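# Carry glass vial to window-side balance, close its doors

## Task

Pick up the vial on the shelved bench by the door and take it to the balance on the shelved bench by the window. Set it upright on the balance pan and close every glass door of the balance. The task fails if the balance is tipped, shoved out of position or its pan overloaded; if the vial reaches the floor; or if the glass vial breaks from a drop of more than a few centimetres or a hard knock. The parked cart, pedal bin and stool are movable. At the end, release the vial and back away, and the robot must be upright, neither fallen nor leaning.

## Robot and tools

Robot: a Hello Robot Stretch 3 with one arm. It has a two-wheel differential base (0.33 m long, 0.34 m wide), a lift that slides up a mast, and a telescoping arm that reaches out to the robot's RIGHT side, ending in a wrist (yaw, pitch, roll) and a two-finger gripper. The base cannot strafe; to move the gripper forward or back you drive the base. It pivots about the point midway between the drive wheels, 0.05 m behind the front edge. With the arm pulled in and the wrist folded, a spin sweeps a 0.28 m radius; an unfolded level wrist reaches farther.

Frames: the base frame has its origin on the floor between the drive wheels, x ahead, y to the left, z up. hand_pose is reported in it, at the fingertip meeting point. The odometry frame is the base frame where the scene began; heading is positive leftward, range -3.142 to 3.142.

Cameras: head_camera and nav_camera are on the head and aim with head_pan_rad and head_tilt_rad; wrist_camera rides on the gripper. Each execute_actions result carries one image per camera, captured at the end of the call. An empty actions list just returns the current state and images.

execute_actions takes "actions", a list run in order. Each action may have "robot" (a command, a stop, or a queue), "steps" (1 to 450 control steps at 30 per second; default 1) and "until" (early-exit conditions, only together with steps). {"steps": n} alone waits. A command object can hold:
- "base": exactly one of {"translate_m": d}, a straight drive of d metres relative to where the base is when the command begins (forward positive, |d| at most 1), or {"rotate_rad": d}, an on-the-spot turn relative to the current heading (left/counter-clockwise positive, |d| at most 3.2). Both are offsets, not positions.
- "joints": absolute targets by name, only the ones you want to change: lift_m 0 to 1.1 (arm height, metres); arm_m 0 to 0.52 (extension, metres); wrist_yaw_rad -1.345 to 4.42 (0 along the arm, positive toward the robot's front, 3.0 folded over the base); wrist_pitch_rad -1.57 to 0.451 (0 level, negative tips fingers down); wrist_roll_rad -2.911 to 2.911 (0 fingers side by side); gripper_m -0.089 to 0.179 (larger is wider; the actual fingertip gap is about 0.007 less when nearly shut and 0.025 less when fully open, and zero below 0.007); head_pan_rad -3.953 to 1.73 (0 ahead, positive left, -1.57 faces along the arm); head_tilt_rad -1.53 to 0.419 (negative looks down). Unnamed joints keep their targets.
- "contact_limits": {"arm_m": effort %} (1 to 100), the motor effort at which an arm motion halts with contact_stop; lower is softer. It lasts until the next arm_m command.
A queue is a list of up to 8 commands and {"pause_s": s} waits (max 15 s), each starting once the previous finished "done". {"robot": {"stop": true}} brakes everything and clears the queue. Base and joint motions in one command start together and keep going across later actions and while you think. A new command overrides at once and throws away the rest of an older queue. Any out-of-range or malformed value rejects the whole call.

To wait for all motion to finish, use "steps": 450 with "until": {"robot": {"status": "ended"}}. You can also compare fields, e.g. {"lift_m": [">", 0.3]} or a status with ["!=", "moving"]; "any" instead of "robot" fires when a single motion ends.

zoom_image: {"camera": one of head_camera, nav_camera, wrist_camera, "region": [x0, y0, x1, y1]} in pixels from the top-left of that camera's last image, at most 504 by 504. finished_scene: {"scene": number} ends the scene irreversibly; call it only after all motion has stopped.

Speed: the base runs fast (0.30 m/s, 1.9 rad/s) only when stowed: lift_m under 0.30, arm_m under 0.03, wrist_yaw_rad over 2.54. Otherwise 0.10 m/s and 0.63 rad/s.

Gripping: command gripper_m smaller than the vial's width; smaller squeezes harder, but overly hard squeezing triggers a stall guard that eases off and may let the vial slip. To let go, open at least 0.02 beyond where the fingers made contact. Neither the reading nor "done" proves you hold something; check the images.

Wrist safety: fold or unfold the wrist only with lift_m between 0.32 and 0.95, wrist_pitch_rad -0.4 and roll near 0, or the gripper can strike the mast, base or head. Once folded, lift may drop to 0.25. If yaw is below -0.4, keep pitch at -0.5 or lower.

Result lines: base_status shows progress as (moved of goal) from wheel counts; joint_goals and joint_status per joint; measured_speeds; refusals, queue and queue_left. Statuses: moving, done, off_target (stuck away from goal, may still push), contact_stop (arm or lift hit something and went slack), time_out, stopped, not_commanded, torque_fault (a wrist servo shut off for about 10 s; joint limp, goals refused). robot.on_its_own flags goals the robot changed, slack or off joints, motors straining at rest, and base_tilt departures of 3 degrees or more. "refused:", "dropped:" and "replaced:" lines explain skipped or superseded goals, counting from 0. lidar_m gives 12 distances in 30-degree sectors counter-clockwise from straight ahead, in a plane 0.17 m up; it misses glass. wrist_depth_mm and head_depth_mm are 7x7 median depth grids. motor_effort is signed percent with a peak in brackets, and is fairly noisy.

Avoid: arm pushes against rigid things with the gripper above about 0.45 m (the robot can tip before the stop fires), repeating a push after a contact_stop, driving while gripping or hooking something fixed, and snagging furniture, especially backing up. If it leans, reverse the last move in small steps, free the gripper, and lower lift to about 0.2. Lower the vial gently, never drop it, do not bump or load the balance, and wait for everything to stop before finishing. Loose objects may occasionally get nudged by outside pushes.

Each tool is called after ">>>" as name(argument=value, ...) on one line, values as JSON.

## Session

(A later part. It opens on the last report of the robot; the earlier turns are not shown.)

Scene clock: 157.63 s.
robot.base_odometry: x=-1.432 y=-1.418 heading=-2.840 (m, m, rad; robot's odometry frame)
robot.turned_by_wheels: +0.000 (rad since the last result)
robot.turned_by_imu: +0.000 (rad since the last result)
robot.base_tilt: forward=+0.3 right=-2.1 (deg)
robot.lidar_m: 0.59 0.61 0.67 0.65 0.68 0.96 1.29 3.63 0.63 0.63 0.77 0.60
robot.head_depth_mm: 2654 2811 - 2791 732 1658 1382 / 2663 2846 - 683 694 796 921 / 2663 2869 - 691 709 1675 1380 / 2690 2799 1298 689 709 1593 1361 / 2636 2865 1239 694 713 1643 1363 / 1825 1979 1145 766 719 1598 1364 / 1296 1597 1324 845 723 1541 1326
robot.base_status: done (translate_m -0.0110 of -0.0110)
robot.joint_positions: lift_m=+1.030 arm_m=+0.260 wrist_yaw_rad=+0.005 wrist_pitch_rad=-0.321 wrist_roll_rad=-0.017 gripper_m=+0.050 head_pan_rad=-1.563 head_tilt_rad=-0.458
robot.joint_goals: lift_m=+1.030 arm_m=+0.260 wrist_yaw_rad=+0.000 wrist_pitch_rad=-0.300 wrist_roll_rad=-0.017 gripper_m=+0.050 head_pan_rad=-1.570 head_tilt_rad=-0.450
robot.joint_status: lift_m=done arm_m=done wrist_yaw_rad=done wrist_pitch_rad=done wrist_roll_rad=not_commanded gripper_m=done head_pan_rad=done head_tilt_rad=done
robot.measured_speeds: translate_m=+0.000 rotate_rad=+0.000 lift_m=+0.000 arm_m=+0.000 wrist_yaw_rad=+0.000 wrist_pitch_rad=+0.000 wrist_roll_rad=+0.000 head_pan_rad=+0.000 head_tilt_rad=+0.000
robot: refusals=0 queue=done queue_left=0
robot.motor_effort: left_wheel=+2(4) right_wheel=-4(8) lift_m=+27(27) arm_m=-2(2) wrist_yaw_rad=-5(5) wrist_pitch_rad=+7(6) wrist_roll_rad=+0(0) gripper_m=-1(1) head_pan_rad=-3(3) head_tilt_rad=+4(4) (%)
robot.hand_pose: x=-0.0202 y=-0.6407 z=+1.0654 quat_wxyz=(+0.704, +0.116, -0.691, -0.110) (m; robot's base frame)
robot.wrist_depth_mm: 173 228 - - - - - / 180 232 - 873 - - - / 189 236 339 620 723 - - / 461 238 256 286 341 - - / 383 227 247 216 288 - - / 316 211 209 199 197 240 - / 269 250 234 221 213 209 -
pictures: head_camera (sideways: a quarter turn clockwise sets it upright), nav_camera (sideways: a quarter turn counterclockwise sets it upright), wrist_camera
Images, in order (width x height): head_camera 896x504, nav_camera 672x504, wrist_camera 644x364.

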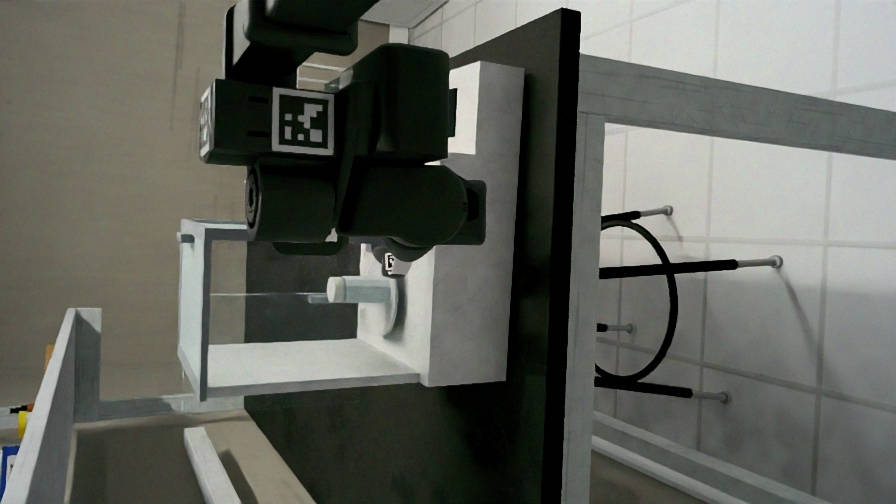

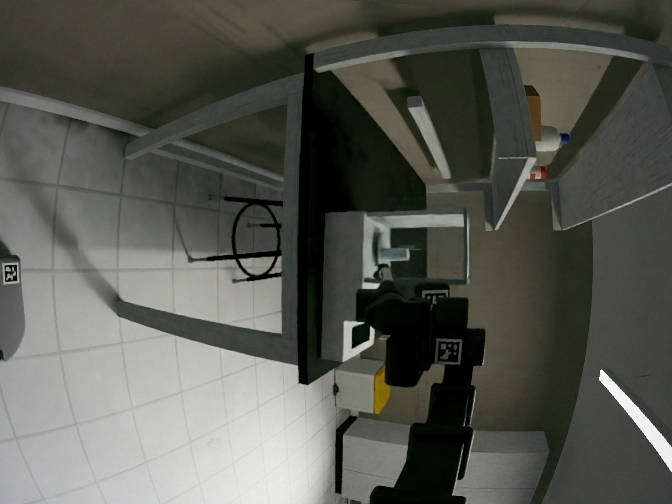

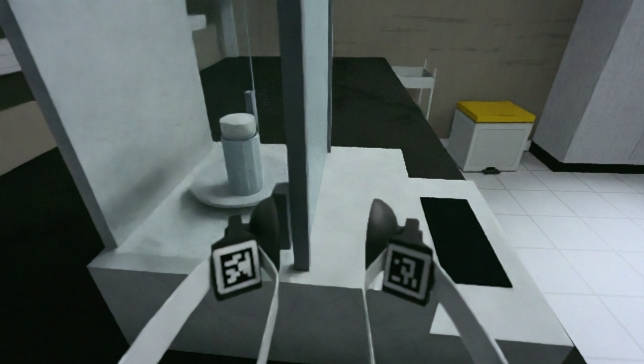

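>>> execute_actions(actions=[{"robot":{"base":{"translate_m":-0.007}},"steps":450,"until":{"robot":{"status":"ended"}}}])

>>> execute_actions(actions=[{"robot":[{"base":{"translate_m":0.01}},{"joints":{"arm_m":0}},{"base":{"translate_m":-0.5},"joints":{"wrist_yaw_rad":1.57}},{"base":{"rotate_rad":1.57}},{"base":{"translate_m":-1}},{"base":{"translate_m":-0.25},"joints":{"head_pan_rad":-1.1}},{"base":{"rotate_rad":-0.08},"joints":{"arm_m":0.36}}],"steps":450,"until":{"robot":{"status":"ended"}}},{"steps":450,"until":{"robot":{"status":"ended"}}},{"steps":450,"until":{"robot":{"status":"ended"}}}])

Scene clock: 161.27 s.
robot.base_odometry: x=-1.426 y=-1.416 heading=-2.839 (m, m, rad; robot's odometry frame)
robot.turned_by_wheels: +0.000 (rad since the last result)
robot.turned_by_imu: -0.001 (rad since the last result)
robot.base_tilt: forward=+0.3 right=-2.0 (deg)
robot.lidar_m: 0.59 0.62 0.67 0.65 0.68 0.96 1.29 3.63 0.63 0.63 0.78 0.61
robot.head_depth_mm: 2637 2838 - 2770 1906 1677 1372 / 2673 2818 - 682 690 798 941 / 2675 2874 - 688 709 1667 1335 / 2731 2829 1292 689 710 1599 1372 / 2594 2830 1238 694 713 1649 1359 / 1812 1978 727 767 717 1594 1353 / 1299 1564 1320 846 724 1558 1359
robot.base_status: done (translate_m -0.0070 of -0.0070)
robot.joint_positions: lift_m=+1.030 arm_m=+0.260 wrist_yaw_rad=+0.013 wrist_pitch_rad=-0.321 wrist_roll_rad=-0.017 gripper_m=+0.050 head_pan_rad=-1.563 head_tilt_rad=-0.458
robot.joint_goals: lift_m=+1.030 arm_m=+0.260 wrist_yaw_rad=+0.000 wrist_pitch_rad=-0.300 wrist_roll_rad=-0.017 gripper_m=+0.050 head_pan_rad=-1.570 head_tilt_rad=-0.450
robot.joint_status: lift_m=done arm_m=done wrist_yaw_rad=done wrist_pitch_rad=done wrist_roll_rad=not_commanded gripper_m=done head_pan_rad=done head_tilt_rad=done
robot.measured_speeds: translate_m=+0.000 rotate_rad=+0.000 lift_m=+0.000 arm_m=+0.000 wrist_yaw_rad=+0.000 wrist_pitch_rad=+0.000 wrist_roll_rad=+0.000 head_pan_rad=+0.000 head_tilt_rad=+0.000
robot: refusals=0 queue=done queue_left=0
robot.motor_effort: left_wheel=+4(6) right_wheel=-9(10) lift_m=+27(27) arm_m=-2(2) wrist_yaw_rad=-11(11) wrist_pitch_rad=+6(6) wrist_roll_rad=+0(0) gripper_m=-3(3) head_pan_rad=-3(3) head_tilt_rad=+4(4) (%)
robot.hand_pose: x=-0.0185 y=-0.6407 z=+1.0654 quat_wxyz=(+0.705, +0.119, -0.691, -0.108) (m; robot's base frame)
robot.wrist_depth_mm: 177 235 - - - - - / 182 239 - 854 - - - / 195 240 343 360 734 - - / 464 244 257 283 336 - - / 379 227 246 225 288 - - / 315 212 211 203 197 243 - / 267 251 231 220 210 209 -
pictures: head_camera (sideways: a quarter turn clockwise sets it upright), nav_camera (sideways: a quarter turn counterclockwise sets it upright), wrist_camera
Images, in order (width x height): head_camera 896x504, nav_camera 672x504, wrist_camera 644x364.

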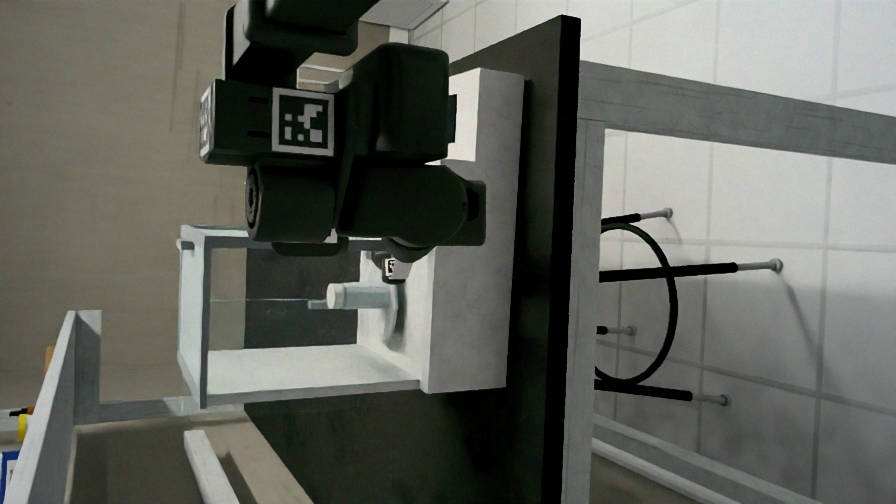

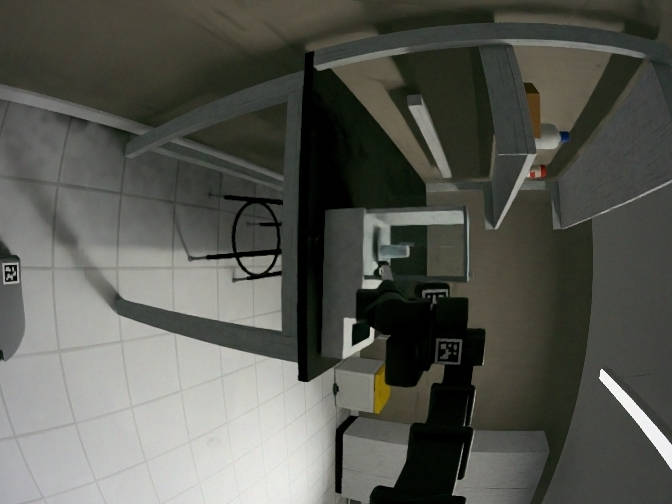

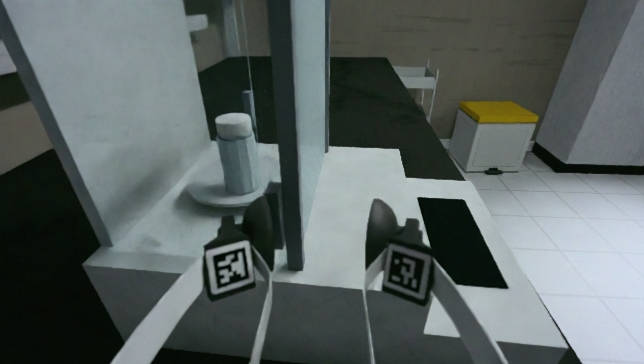

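Scene clock: 193.80 s.
robot.base_odometry: x=-1.328 y=-0.076 heading=-1.350 (m, m, rad; robot's odometry frame)
robot.turned_by_wheels: +1.490 (rad since the last result)
robot.turned_by_imu: +1.489 (rad since the last result)
robot.base_tilt: forward=+0.3 right=-1.9 (deg)
robot.lidar_m: 1.90 1.56 1.77 2.96 2.08 1.49 1.29 0.83 0.96 0.41 0.54 0.66
robot.head_depth_mm: 842 907 989 781 630 496 408 / 880 944 1016 817 627 495 409 / 905 979 1061 777 628 494 407 / 951 1025 1099 855 624 493 406 / 986 1075 1152 850 623 492 406 / 908 1030 703 710 622 490 416 / 822 682 704 630 597 488 437
robot.base_status: done (rotate_rad -0.0799 of -0.0800)
robot.joint_positions: lift_m=+1.030 arm_m=+0.360 wrist_yaw_rad=+1.568 wrist_pitch_rad=-0.321 wrist_roll_rad=-0.017 gripper_m=+0.050 head_pan_rad=-1.107 head_tilt_rad=-0.458
robot.joint_goals: lift_m=+1.030 arm_m=+0.360 wrist_yaw_rad=+1.570 wrist_pitch_rad=-0.300 wrist_roll_rad=-0.017 gripper_m=+0.050 head_pan_rad=-1.100 head_tilt_rad=-0.450
robot.joint_status: lift_m=done arm_m=done wrist_yaw_rad=done wrist_pitch_rad=done wrist_roll_rad=not_commanded gripper_m=done head_pan_rad=done head_tilt_rad=done
robot.measured_speeds: translate_m=+0.000 rotate_rad=+0.000 lift_m=+0.000 arm_m=+0.000 wrist_yaw_rad=+0.000 wrist_pitch_rad=+0.000 wrist_roll_rad=+0.000 head_pan_rad=+0.000 head_tilt_rad=+0.000
robot: refusals=0 queue=done queue_left=0
robot.motor_effort: left_wheel=+1(9) right_wheel=-2(6) lift_m=+27(28) arm_m=+3(4) wrist_yaw_rad=+2(11) wrist_pitch_rad=+6(6) wrist_roll_rad=+0(0) gripper_m=+0(3) head_pan_rad=+4(27) head_tilt_rad=+4(4) (%)
robot.hand_pose: x=+0.2142 y=-0.5054 z=+1.0654 quat_wxyz=(+0.578, +0.569, -0.409, +0.418) (m; robot's base frame)
robot.wrist_depth_mm: - - - - - 849 533 / - - - - - 851 550 / - - 414 414 637 633 580 / - 469 390 393 467 484 486 / - 388 403 382 397 378 375 / - 319 304 312 299 313 311 / 266 267 267 266 267 265 265
pictures: head_camera (sideways: a quarter turn clockwise sets it upright), nav_camera (sideways: a quarter turn counterclockwise sets it upright), wrist_camera
Images, in order (width x height): head_camera 896x504, nav_camera 672x504, wrist_camera 644x364.

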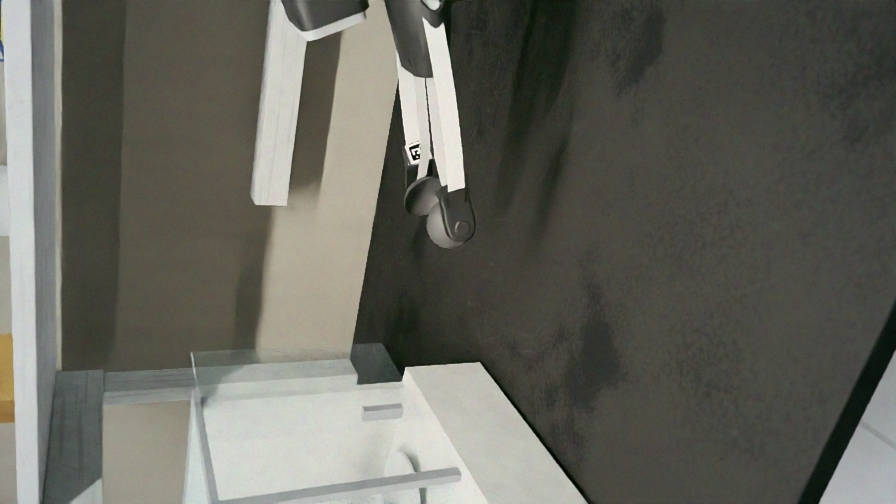

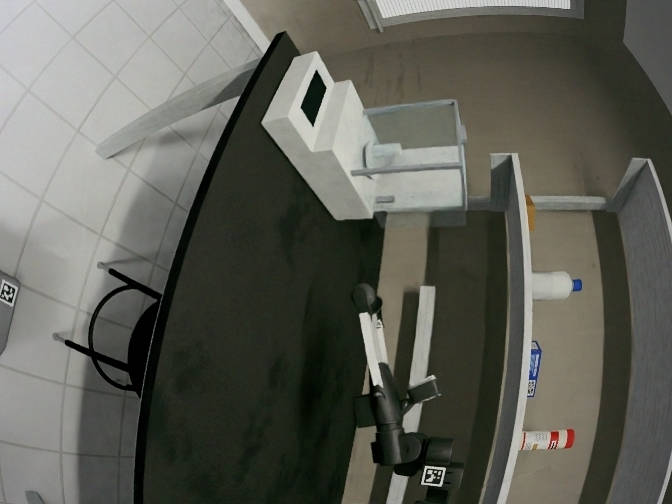

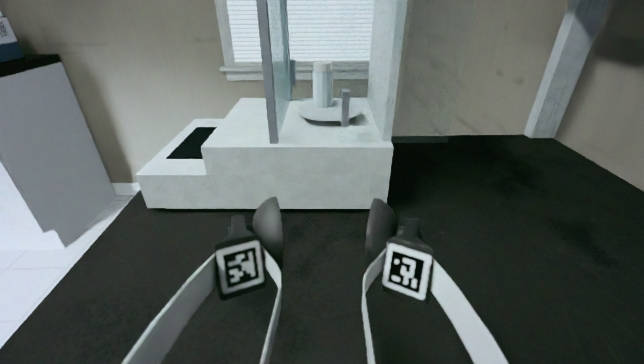

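>>> execute_actions(actions=[{"robot":{"base":{"translate_m":0.19},"joints":{"arm_m":0.385}},"steps":450,"until":{"robot":{"status":"ended"}}}])

Scene clock: 197.73 s.
robot.base_odometry: x=-1.287 y=-0.262 heading=-1.350 (m, m, rad; robot's odometry frame)
robot.turned_by_wheels: +0.000 (rad since the last result)
robot.turned_by_imu: -0.002 (rad since the last result)
robot.base_tilt: forward=+0.2 right=-2.0 (deg)
robot.lidar_m: 1.72 1.40 1.52 2.98 2.37 1.66 1.48 1.00 0.47 0.49 0.93 0.49
robot.head_depth_mm: 832 899 975 800 630 496 409 / 867 936 1013 813 632 496 407 / 902 973 1051 776 625 493 407 / 862 931 604 621 581 492 406 / 764 1022 635 603 502 476 406 / 1013 1084 1214 603 490 441 405 / 1075 1150 1262 599 504 441 426
robot.base_status: done (translate_m +0.1900 of +0.1900)
robot.joint_positions: lift_m=+1.030 arm_m=+0.385 wrist_yaw_rad=+1.568 wrist_pitch_rad=-0.321 wrist_roll_rad=-0.017 gripper_m=+0.050 head_pan_rad=-1.107 head_tilt_rad=-0.458
robot.joint_goals: lift_m=+1.030 arm_m=+0.385 wrist_yaw_rad=+1.570 wrist_pitch_rad=-0.300 wrist_roll_rad=-0.017 gripper_m=+0.050 head_pan_rad=-1.100 head_tilt_rad=-0.450
robot.joint_status: lift_m=done arm_m=done wrist_yaw_rad=done wrist_pitch_rad=done wrist_roll_rad=not_commanded gripper_m=done head_pan_rad=done head_tilt_rad=done
robot.measured_speeds: translate_m=+0.000 rotate_rad=+0.000 lift_m=+0.000 arm_m=+0.000 wrist_yaw_rad=+0.000 wrist_pitch_rad=+0.000 wrist_roll_rad=+0.000 head_pan_rad=+0.000 head_tilt_rad=+0.000
robot: refusals=0 queue=done queue_left=0
robot.motor_effort: left_wheel=+1(5) right_wheel=-2(3) lift_m=+28(28) arm_m=+3(3) wrist_yaw_rad=+1(2) wrist_pitch_rad=+7(6) wrist_roll_rad=+0(0) gripper_m=+0(0) head_pan_rad=+4(3) head_tilt_rad=+4(4) (%)
robot.hand_pose: x=+0.2142 y=-0.5304 z=+1.0654 quat_wxyz=(+0.578, +0.569, -0.409, +0.418) (m; robot's base frame)
robot.wrist_depth_mm: - - - - 225 782 535 / - - - - 224 765 533 / - - - - 286 802 468 / - 351 288 273 434 483 463 / 322 235 217 234 377 380 376 / 234 220 226 219 294 312 310 / 252 253 251 251 257 264 266
pictures: head_camera (sideways: a quarter turn clockwise sets it upright), nav_camera (sideways: a quarter turn counterclockwise sets it upright), wrist_camera
Images, in order (width x height): head_camera 896x504, nav_camera 672x504, wrist_camera 644x364.

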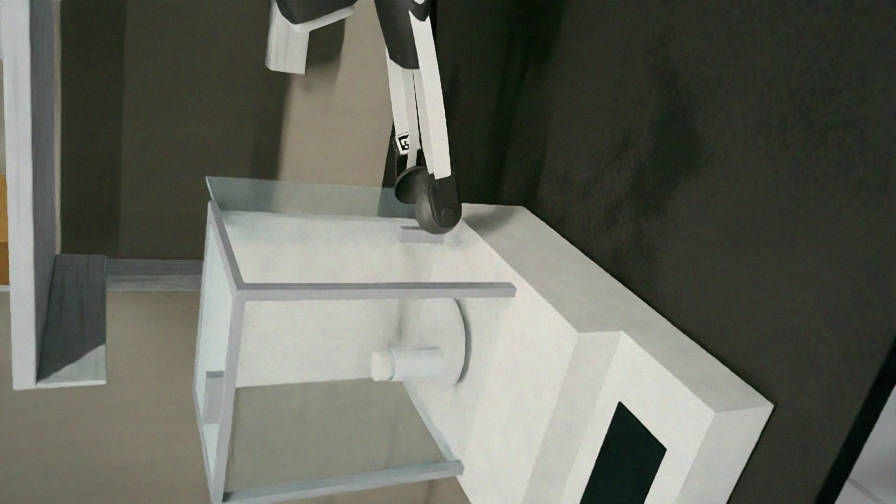

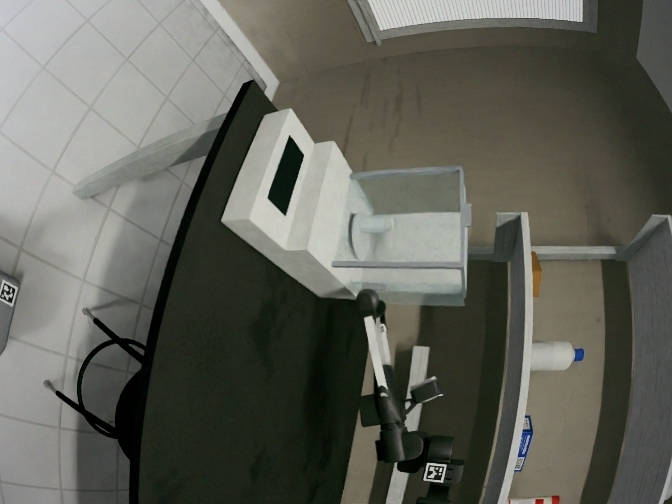

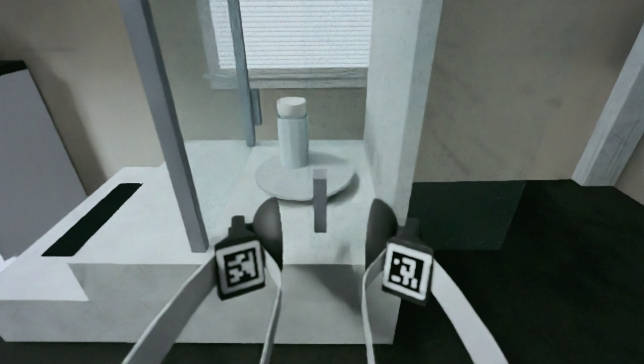

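>>> execute_actions(actions=[{"robot":[{"base":{"translate_m":0.017}},{"joints":{"arm_m":0.33}},{"joints":{"arm_m":0.3}},{"joints":{"arm_m":0.29}}],"steps":450,"until":{"robot":{"status":"ended"}}}])

Scene clock: 202.90 s.
robot.base_odometry: x=-1.283 y=-0.278 heading=-1.350 (m, m, rad; robot's odometry frame)
robot.turned_by_wheels: +0.000 (rad since the last result)
robot.turned_by_imu: -0.001 (rad since the last result)
robot.base_tilt: forward=+0.4 right=-2.1 (deg)
robot.lidar_m: 1.70 1.39 1.49 3.07 2.39 1.68 1.50 1.02 0.48 0.49 0.93 0.47
robot.head_depth_mm: 835 897 929 968 630 496 409 / 871 939 1009 909 629 495 407 / 898 964 1036 908 626 494 408 / 843 921 597 629 558 492 406 / 749 1021 639 588 483 463 406 / 1021 1088 1217 631 489 426 406 / 1075 1148 1259 600 505 440 426
robot.base_status: done (translate_m +0.0170 of +0.0170)
robot.joint_positions: lift_m=+1.030 arm_m=+0.290 wrist_yaw_rad=+1.565 wrist_pitch_rad=-0.322 wrist_roll_rad=-0.017 gripper_m=+0.050 head_pan_rad=-1.107 head_tilt_rad=-0.458
robot.joint_goals: lift_m=+1.030 arm_m=+0.290 wrist_yaw_rad=+1.570 wrist_pitch_rad=-0.300 wrist_roll_rad=-0.017 gripper_m=+0.050 head_pan_rad=-1.100 head_tilt_rad=-0.450
robot.joint_status: lift_m=done arm_m=done wrist_yaw_rad=done wrist_pitch_rad=done wrist_roll_rad=not_commanded gripper_m=done head_pan_rad=done head_tilt_rad=done
robot.measured_speeds: translate_m=+0.000 rotate_rad=+0.000 lift_m=+0.000 arm_m=+0.000 wrist_yaw_rad=+0.000 wrist_pitch_rad=+0.000 wrist_roll_rad=+0.000 head_pan_rad=+0.000 head_tilt_rad=+0.000
robot: refusals=0 queue=done queue_left=0
robot.motor_effort: left_wheel=+0(5) right_wheel=-1(9) lift_m=+28(28) arm_m=-3(4) wrist_yaw_rad=+4(29) wrist_pitch_rad=+7(7) wrist_roll_rad=+0(0) gripper_m=+0(7) head_pan_rad=+4(4) head_tilt_rad=+4(4) (%)
robot.hand_pose: x=+0.2141 y=-0.4367 z=+1.0652 quat_wxyz=(+0.579, +0.569, -0.410, +0.417) (m; robot's base frame)
robot.wrist_depth_mm: - - - - - 237 158 / - - - - - 238 157 / - - - - 356 237 173 / - - 351 285 272 237 432 / - - 288 226 243 223 377 / - 241 205 199 204 199 316 / - 224 224 223 221 222 264
pictures: head_camera (sideways: a quarter turn clockwise sets it upright), nav_camera (sideways: a quarter turn counterclockwise sets it upright), wrist_camera
Images, in order (width x height): head_camera 896x504, nav_camera 672x504, wrist_camera 644x364.

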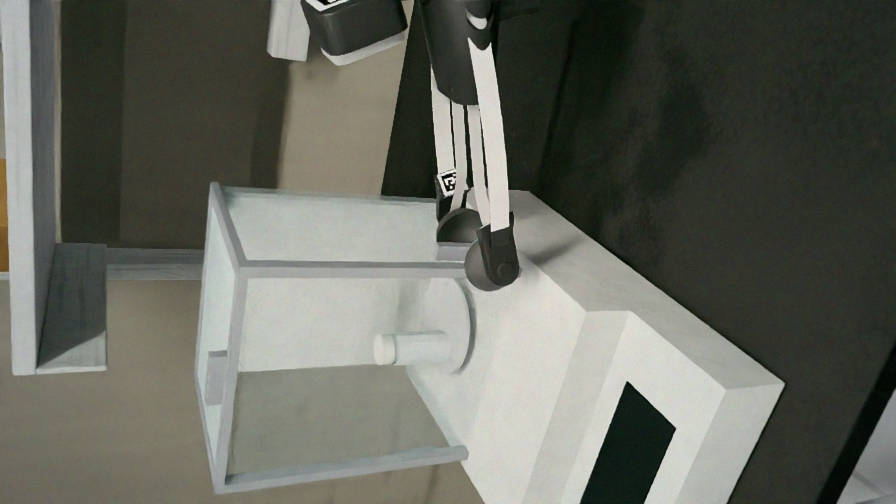

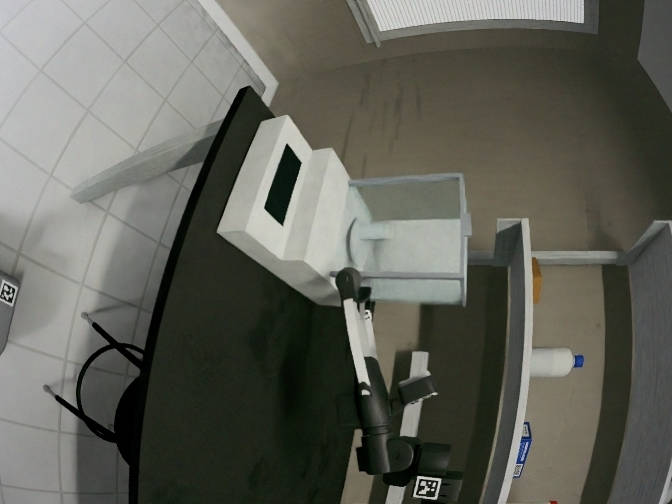

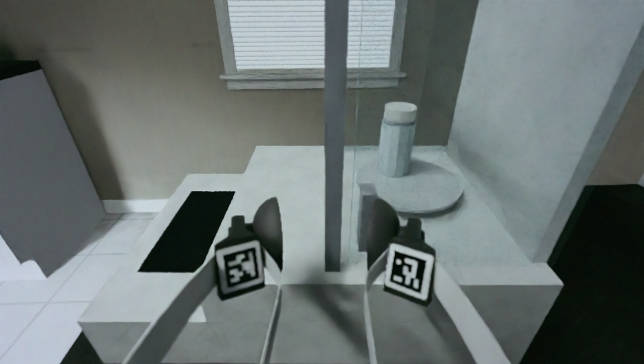

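>>> execute_actions(actions=[{"robot":[{"joints":{"arm_m":0.28}},{"joints":{"arm_m":0.271}},{"pause_s":0.5},{"joints":{"arm_m":0.285}},{"base":{"translate_m":-0.15},"joints":{"head_pan_rad":-0.8}},{"base":{"translate_m":-0.2},"joints":{"arm_m":0}}],"steps":450,"until":{"robot":{"queue_left":["=",0]}}}])

>>> execute_actions(actions=[{"steps":450,"until":{"robot":{"status":"ended"}}}])

Scene clock: 209.27 s.
robot.base_odometry: x=-1.316 y=-0.132 heading=-1.350 (m, m, rad; robot's odometry frame)
robot.turned_by_wheels: +0.000 (rad since the last result)
robot.turned_by_imu: -0.001 (rad since the last result)
robot.base_tilt: forward=+0.3 right=-2.0 (deg)
robot.lidar_m: 1.85 1.51 1.69 2.96 2.17 1.54 1.35 0.88 0.42 0.78 0.52 0.61
robot.head_depth_mm: 916 993 1047 915 607 495 409 / 890 1024 1104 818 626 494 408 / 817 1084 684 659 625 493 407 / 1160 1180 751 607 578 492 429 / 1262 1355 1483 636 549 490 1328 / 1384 1507 1653 661 546 521 1320 / 1521 1699 1888 2061 588 729 851
robot.base_status: done (translate_m -0.1500 of -0.1500)
robot.joint_positions: lift_m=+1.030 arm_m=+0.285 wrist_yaw_rad=+1.567 wrist_pitch_rad=-0.322 wrist_roll_rad=-0.017 gripper_m=+0.050 head_pan_rad=-0.807 head_tilt_rad=-0.458
robot.joint_goals: lift_m=+1.030 arm_m=+0.285 wrist_yaw_rad=+1.570 wrist_pitch_rad=-0.300 wrist_roll_rad=-0.017 gripper_m=+0.050 head_pan_rad=-0.800 head_tilt_rad=-0.450
robot.joint_status: lift_m=done arm_m=done wrist_yaw_rad=done wrist_pitch_rad=done wrist_roll_rad=not_commanded gripper_m=done head_pan_rad=done head_tilt_rad=done
robot.measured_speeds: translate_m=+0.000 rotate_rad=+0.000 lift_m=+0.000 arm_m=+0.000 wrist_yaw_rad=+0.000 wrist_pitch_rad=+0.000 wrist_roll_rad=+0.000 head_pan_rad=+0.000 head_tilt_rad=+0.000
robot: refusals=0 queue=running queue_left=0
robot.motor_effort: left_wheel=+1(2) right_wheel=-1(6) lift_m=+28(28) arm_m=+3(3) wrist_yaw_rad=+2(12) wrist_pitch_rad=+7(7) wrist_roll_rad=+0(0) gripper_m=+1(3) head_pan_rad=+3(23) head_tilt_rad=+4(4) (%)
robot.hand_pose: x=+0.2141 y=-0.4306 z=+1.0652 quat_wxyz=(+0.578, +0.569, -0.409, +0.417) (m; robot's base frame)
robot.wrist_depth_mm: - - - - - 782 641 / - - - - 445 837 640 / - - - 385 381 832 586 / - - 355 333 332 478 488 / - - 363 358 354 376 376 / - 327 301 313 295 313 311 / - 266 266 266 268 266 267
pictures: head_camera (sideways: a quarter turn clockwise sets it upright), nav_camera (sideways: a quarter turn counterclockwise sets it upright), wrist_camera
Images, in order (width x height): head_camera 896x504, nav_camera 672x504, wrist_camera 644x364.

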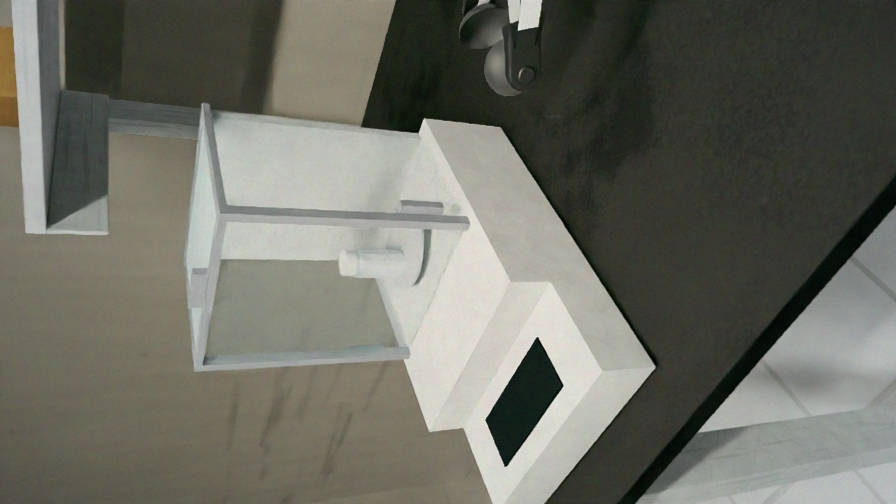

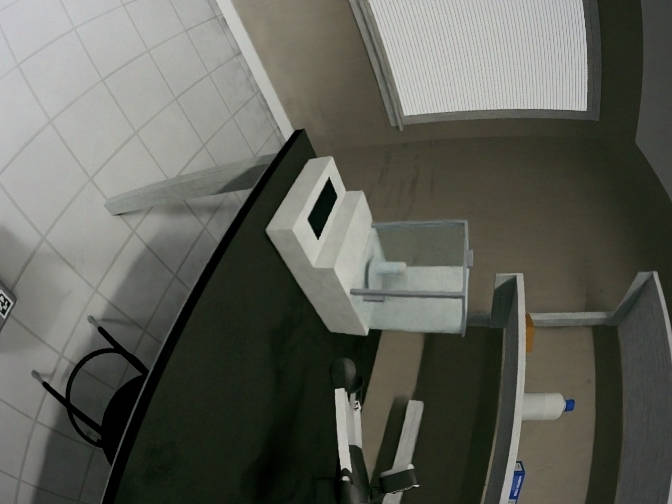

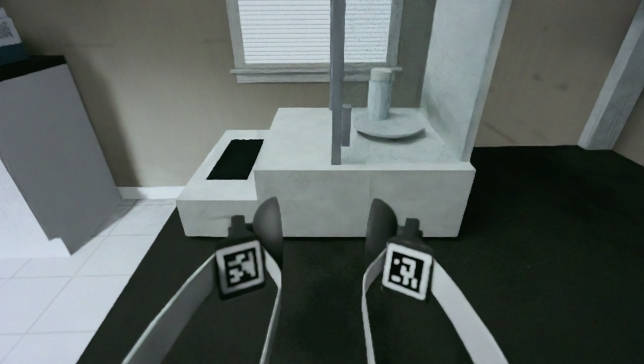

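Scene clock: 212.43 s.
robot.base_odometry: x=-1.360 y=+0.063 heading=-1.350 (m, m, rad; robot's odometry frame)
robot.turned_by_wheels: +0.000 (rad since the last result)
robot.turned_by_imu: +0.000 (rad since the last result)
robot.base_tilt: forward=+0.4 right=-2.0 (deg)
robot.lidar_m: 2.05 1.67 1.97 2.93 1.87 1.35 1.15 0.70 0.97 0.41 0.60 0.79
robot.head_depth_mm: 934 1005 1064 862 641 - - / 999 1076 1146 859 627 - - / 1063 1159 1220 858 628 509 423 / 1005 1217 1198 813 623 507 439 / 1206 811 827 762 622 492 1331 / 1392 1456 857 708 620 538 1314 / 1545 1696 1809 705 618 1629 1115
robot.base_status: done (translate_m -0.2000 of -0.2000)
robot.joint_positions: lift_m=+1.030 arm_m=+0.003 wrist_yaw_rad=+1.569 wrist_pitch_rad=-0.322 wrist_roll_rad=-0.017 gripper_m=+0.050 head_pan_rad=-0.807 head_tilt_rad=-0.458
robot.joint_goals: lift_m=+1.030 arm_m=+0.000 wrist_yaw_rad=+1.570 wrist_pitch_rad=-0.300 wrist_roll_rad=-0.017 gripper_m=+0.050 head_pan_rad=-0.800 head_tilt_rad=-0.450
robot.joint_status: lift_m=done arm_m=done wrist_yaw_rad=done wrist_pitch_rad=done wrist_roll_rad=not_commanded gripper_m=done head_pan_rad=done head_tilt_rad=done
robot.measured_speeds: translate_m=+0.000 rotate_rad=+0.000 lift_m=+0.000 arm_m=+0.000 wrist_yaw_rad=+0.000 wrist_pitch_rad=+0.000 wrist_roll_rad=+0.000 head_pan_rad=+0.000 head_tilt_rad=+0.000
robot: refusals=0 queue=done queue_left=0
robot.motor_effort: left_wheel=+1(3) right_wheel=-1(7) lift_m=+28(28) arm_m=-3(2) wrist_yaw_rad=+1(3) wrist_pitch_rad=+7(7) wrist_roll_rad=+0(0) gripper_m=+0(0) head_pan_rad=+4(3) head_tilt_rad=+4(4) (%)
robot.hand_pose: x=+0.2141 y=-0.1483 z=+1.0652 quat_wxyz=(+0.578, +0.570, -0.409, +0.418) (m; robot's base frame)
robot.wrist_depth_mm: - - - - - - 503 / - - - - - 608 533 / - - - - 549 496 586 / - - - - 484 483 493 / - - - - 396 382 375 / - - - - 643 312 312 / - - - - - 268 265
pictures: head_camera (sideways: a quarter turn clockwise sets it upright), nav_camera (sideways: a quarter turn counterclockwise sets it upright), wrist_camera
Images, in order (width x height): head_camera 896x504, nav_camera 672x504, wrist_camera 644x364.

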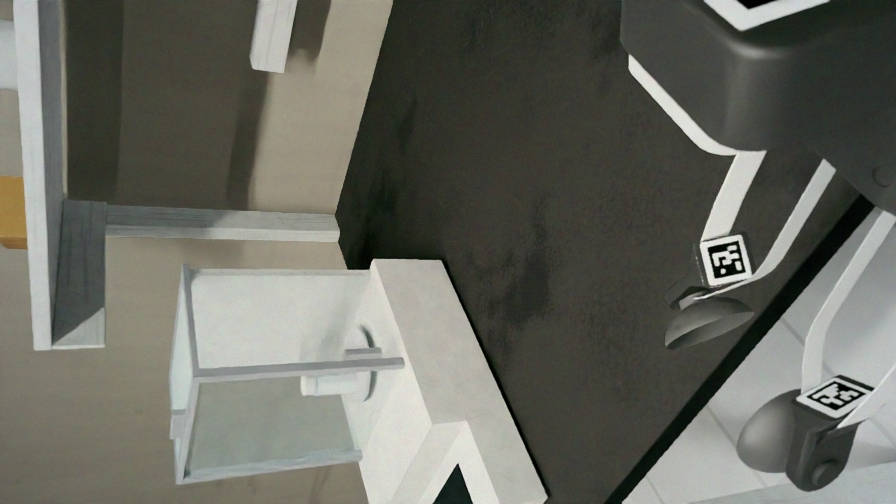

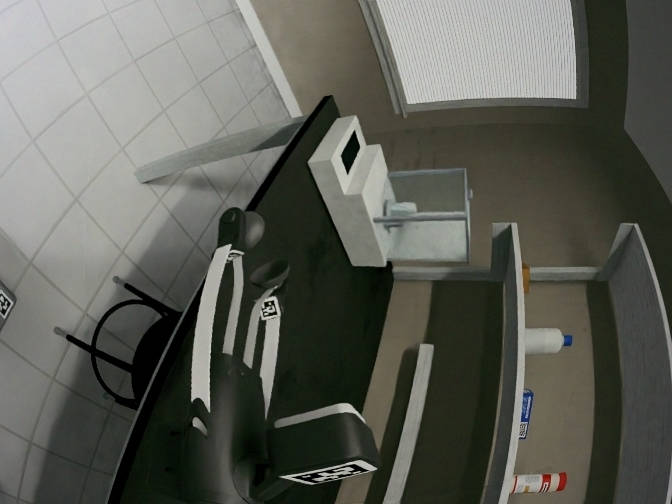

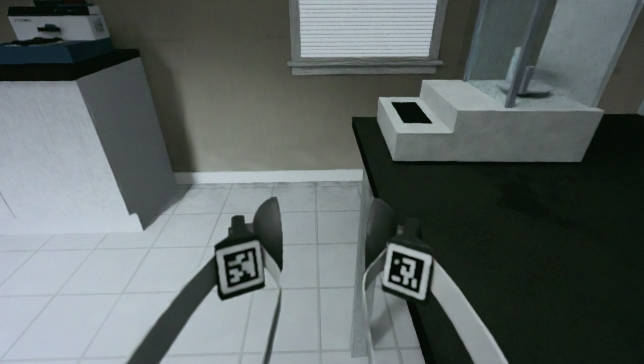

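>>> finished_scene(scene=1)

The scene is finished: the task was done.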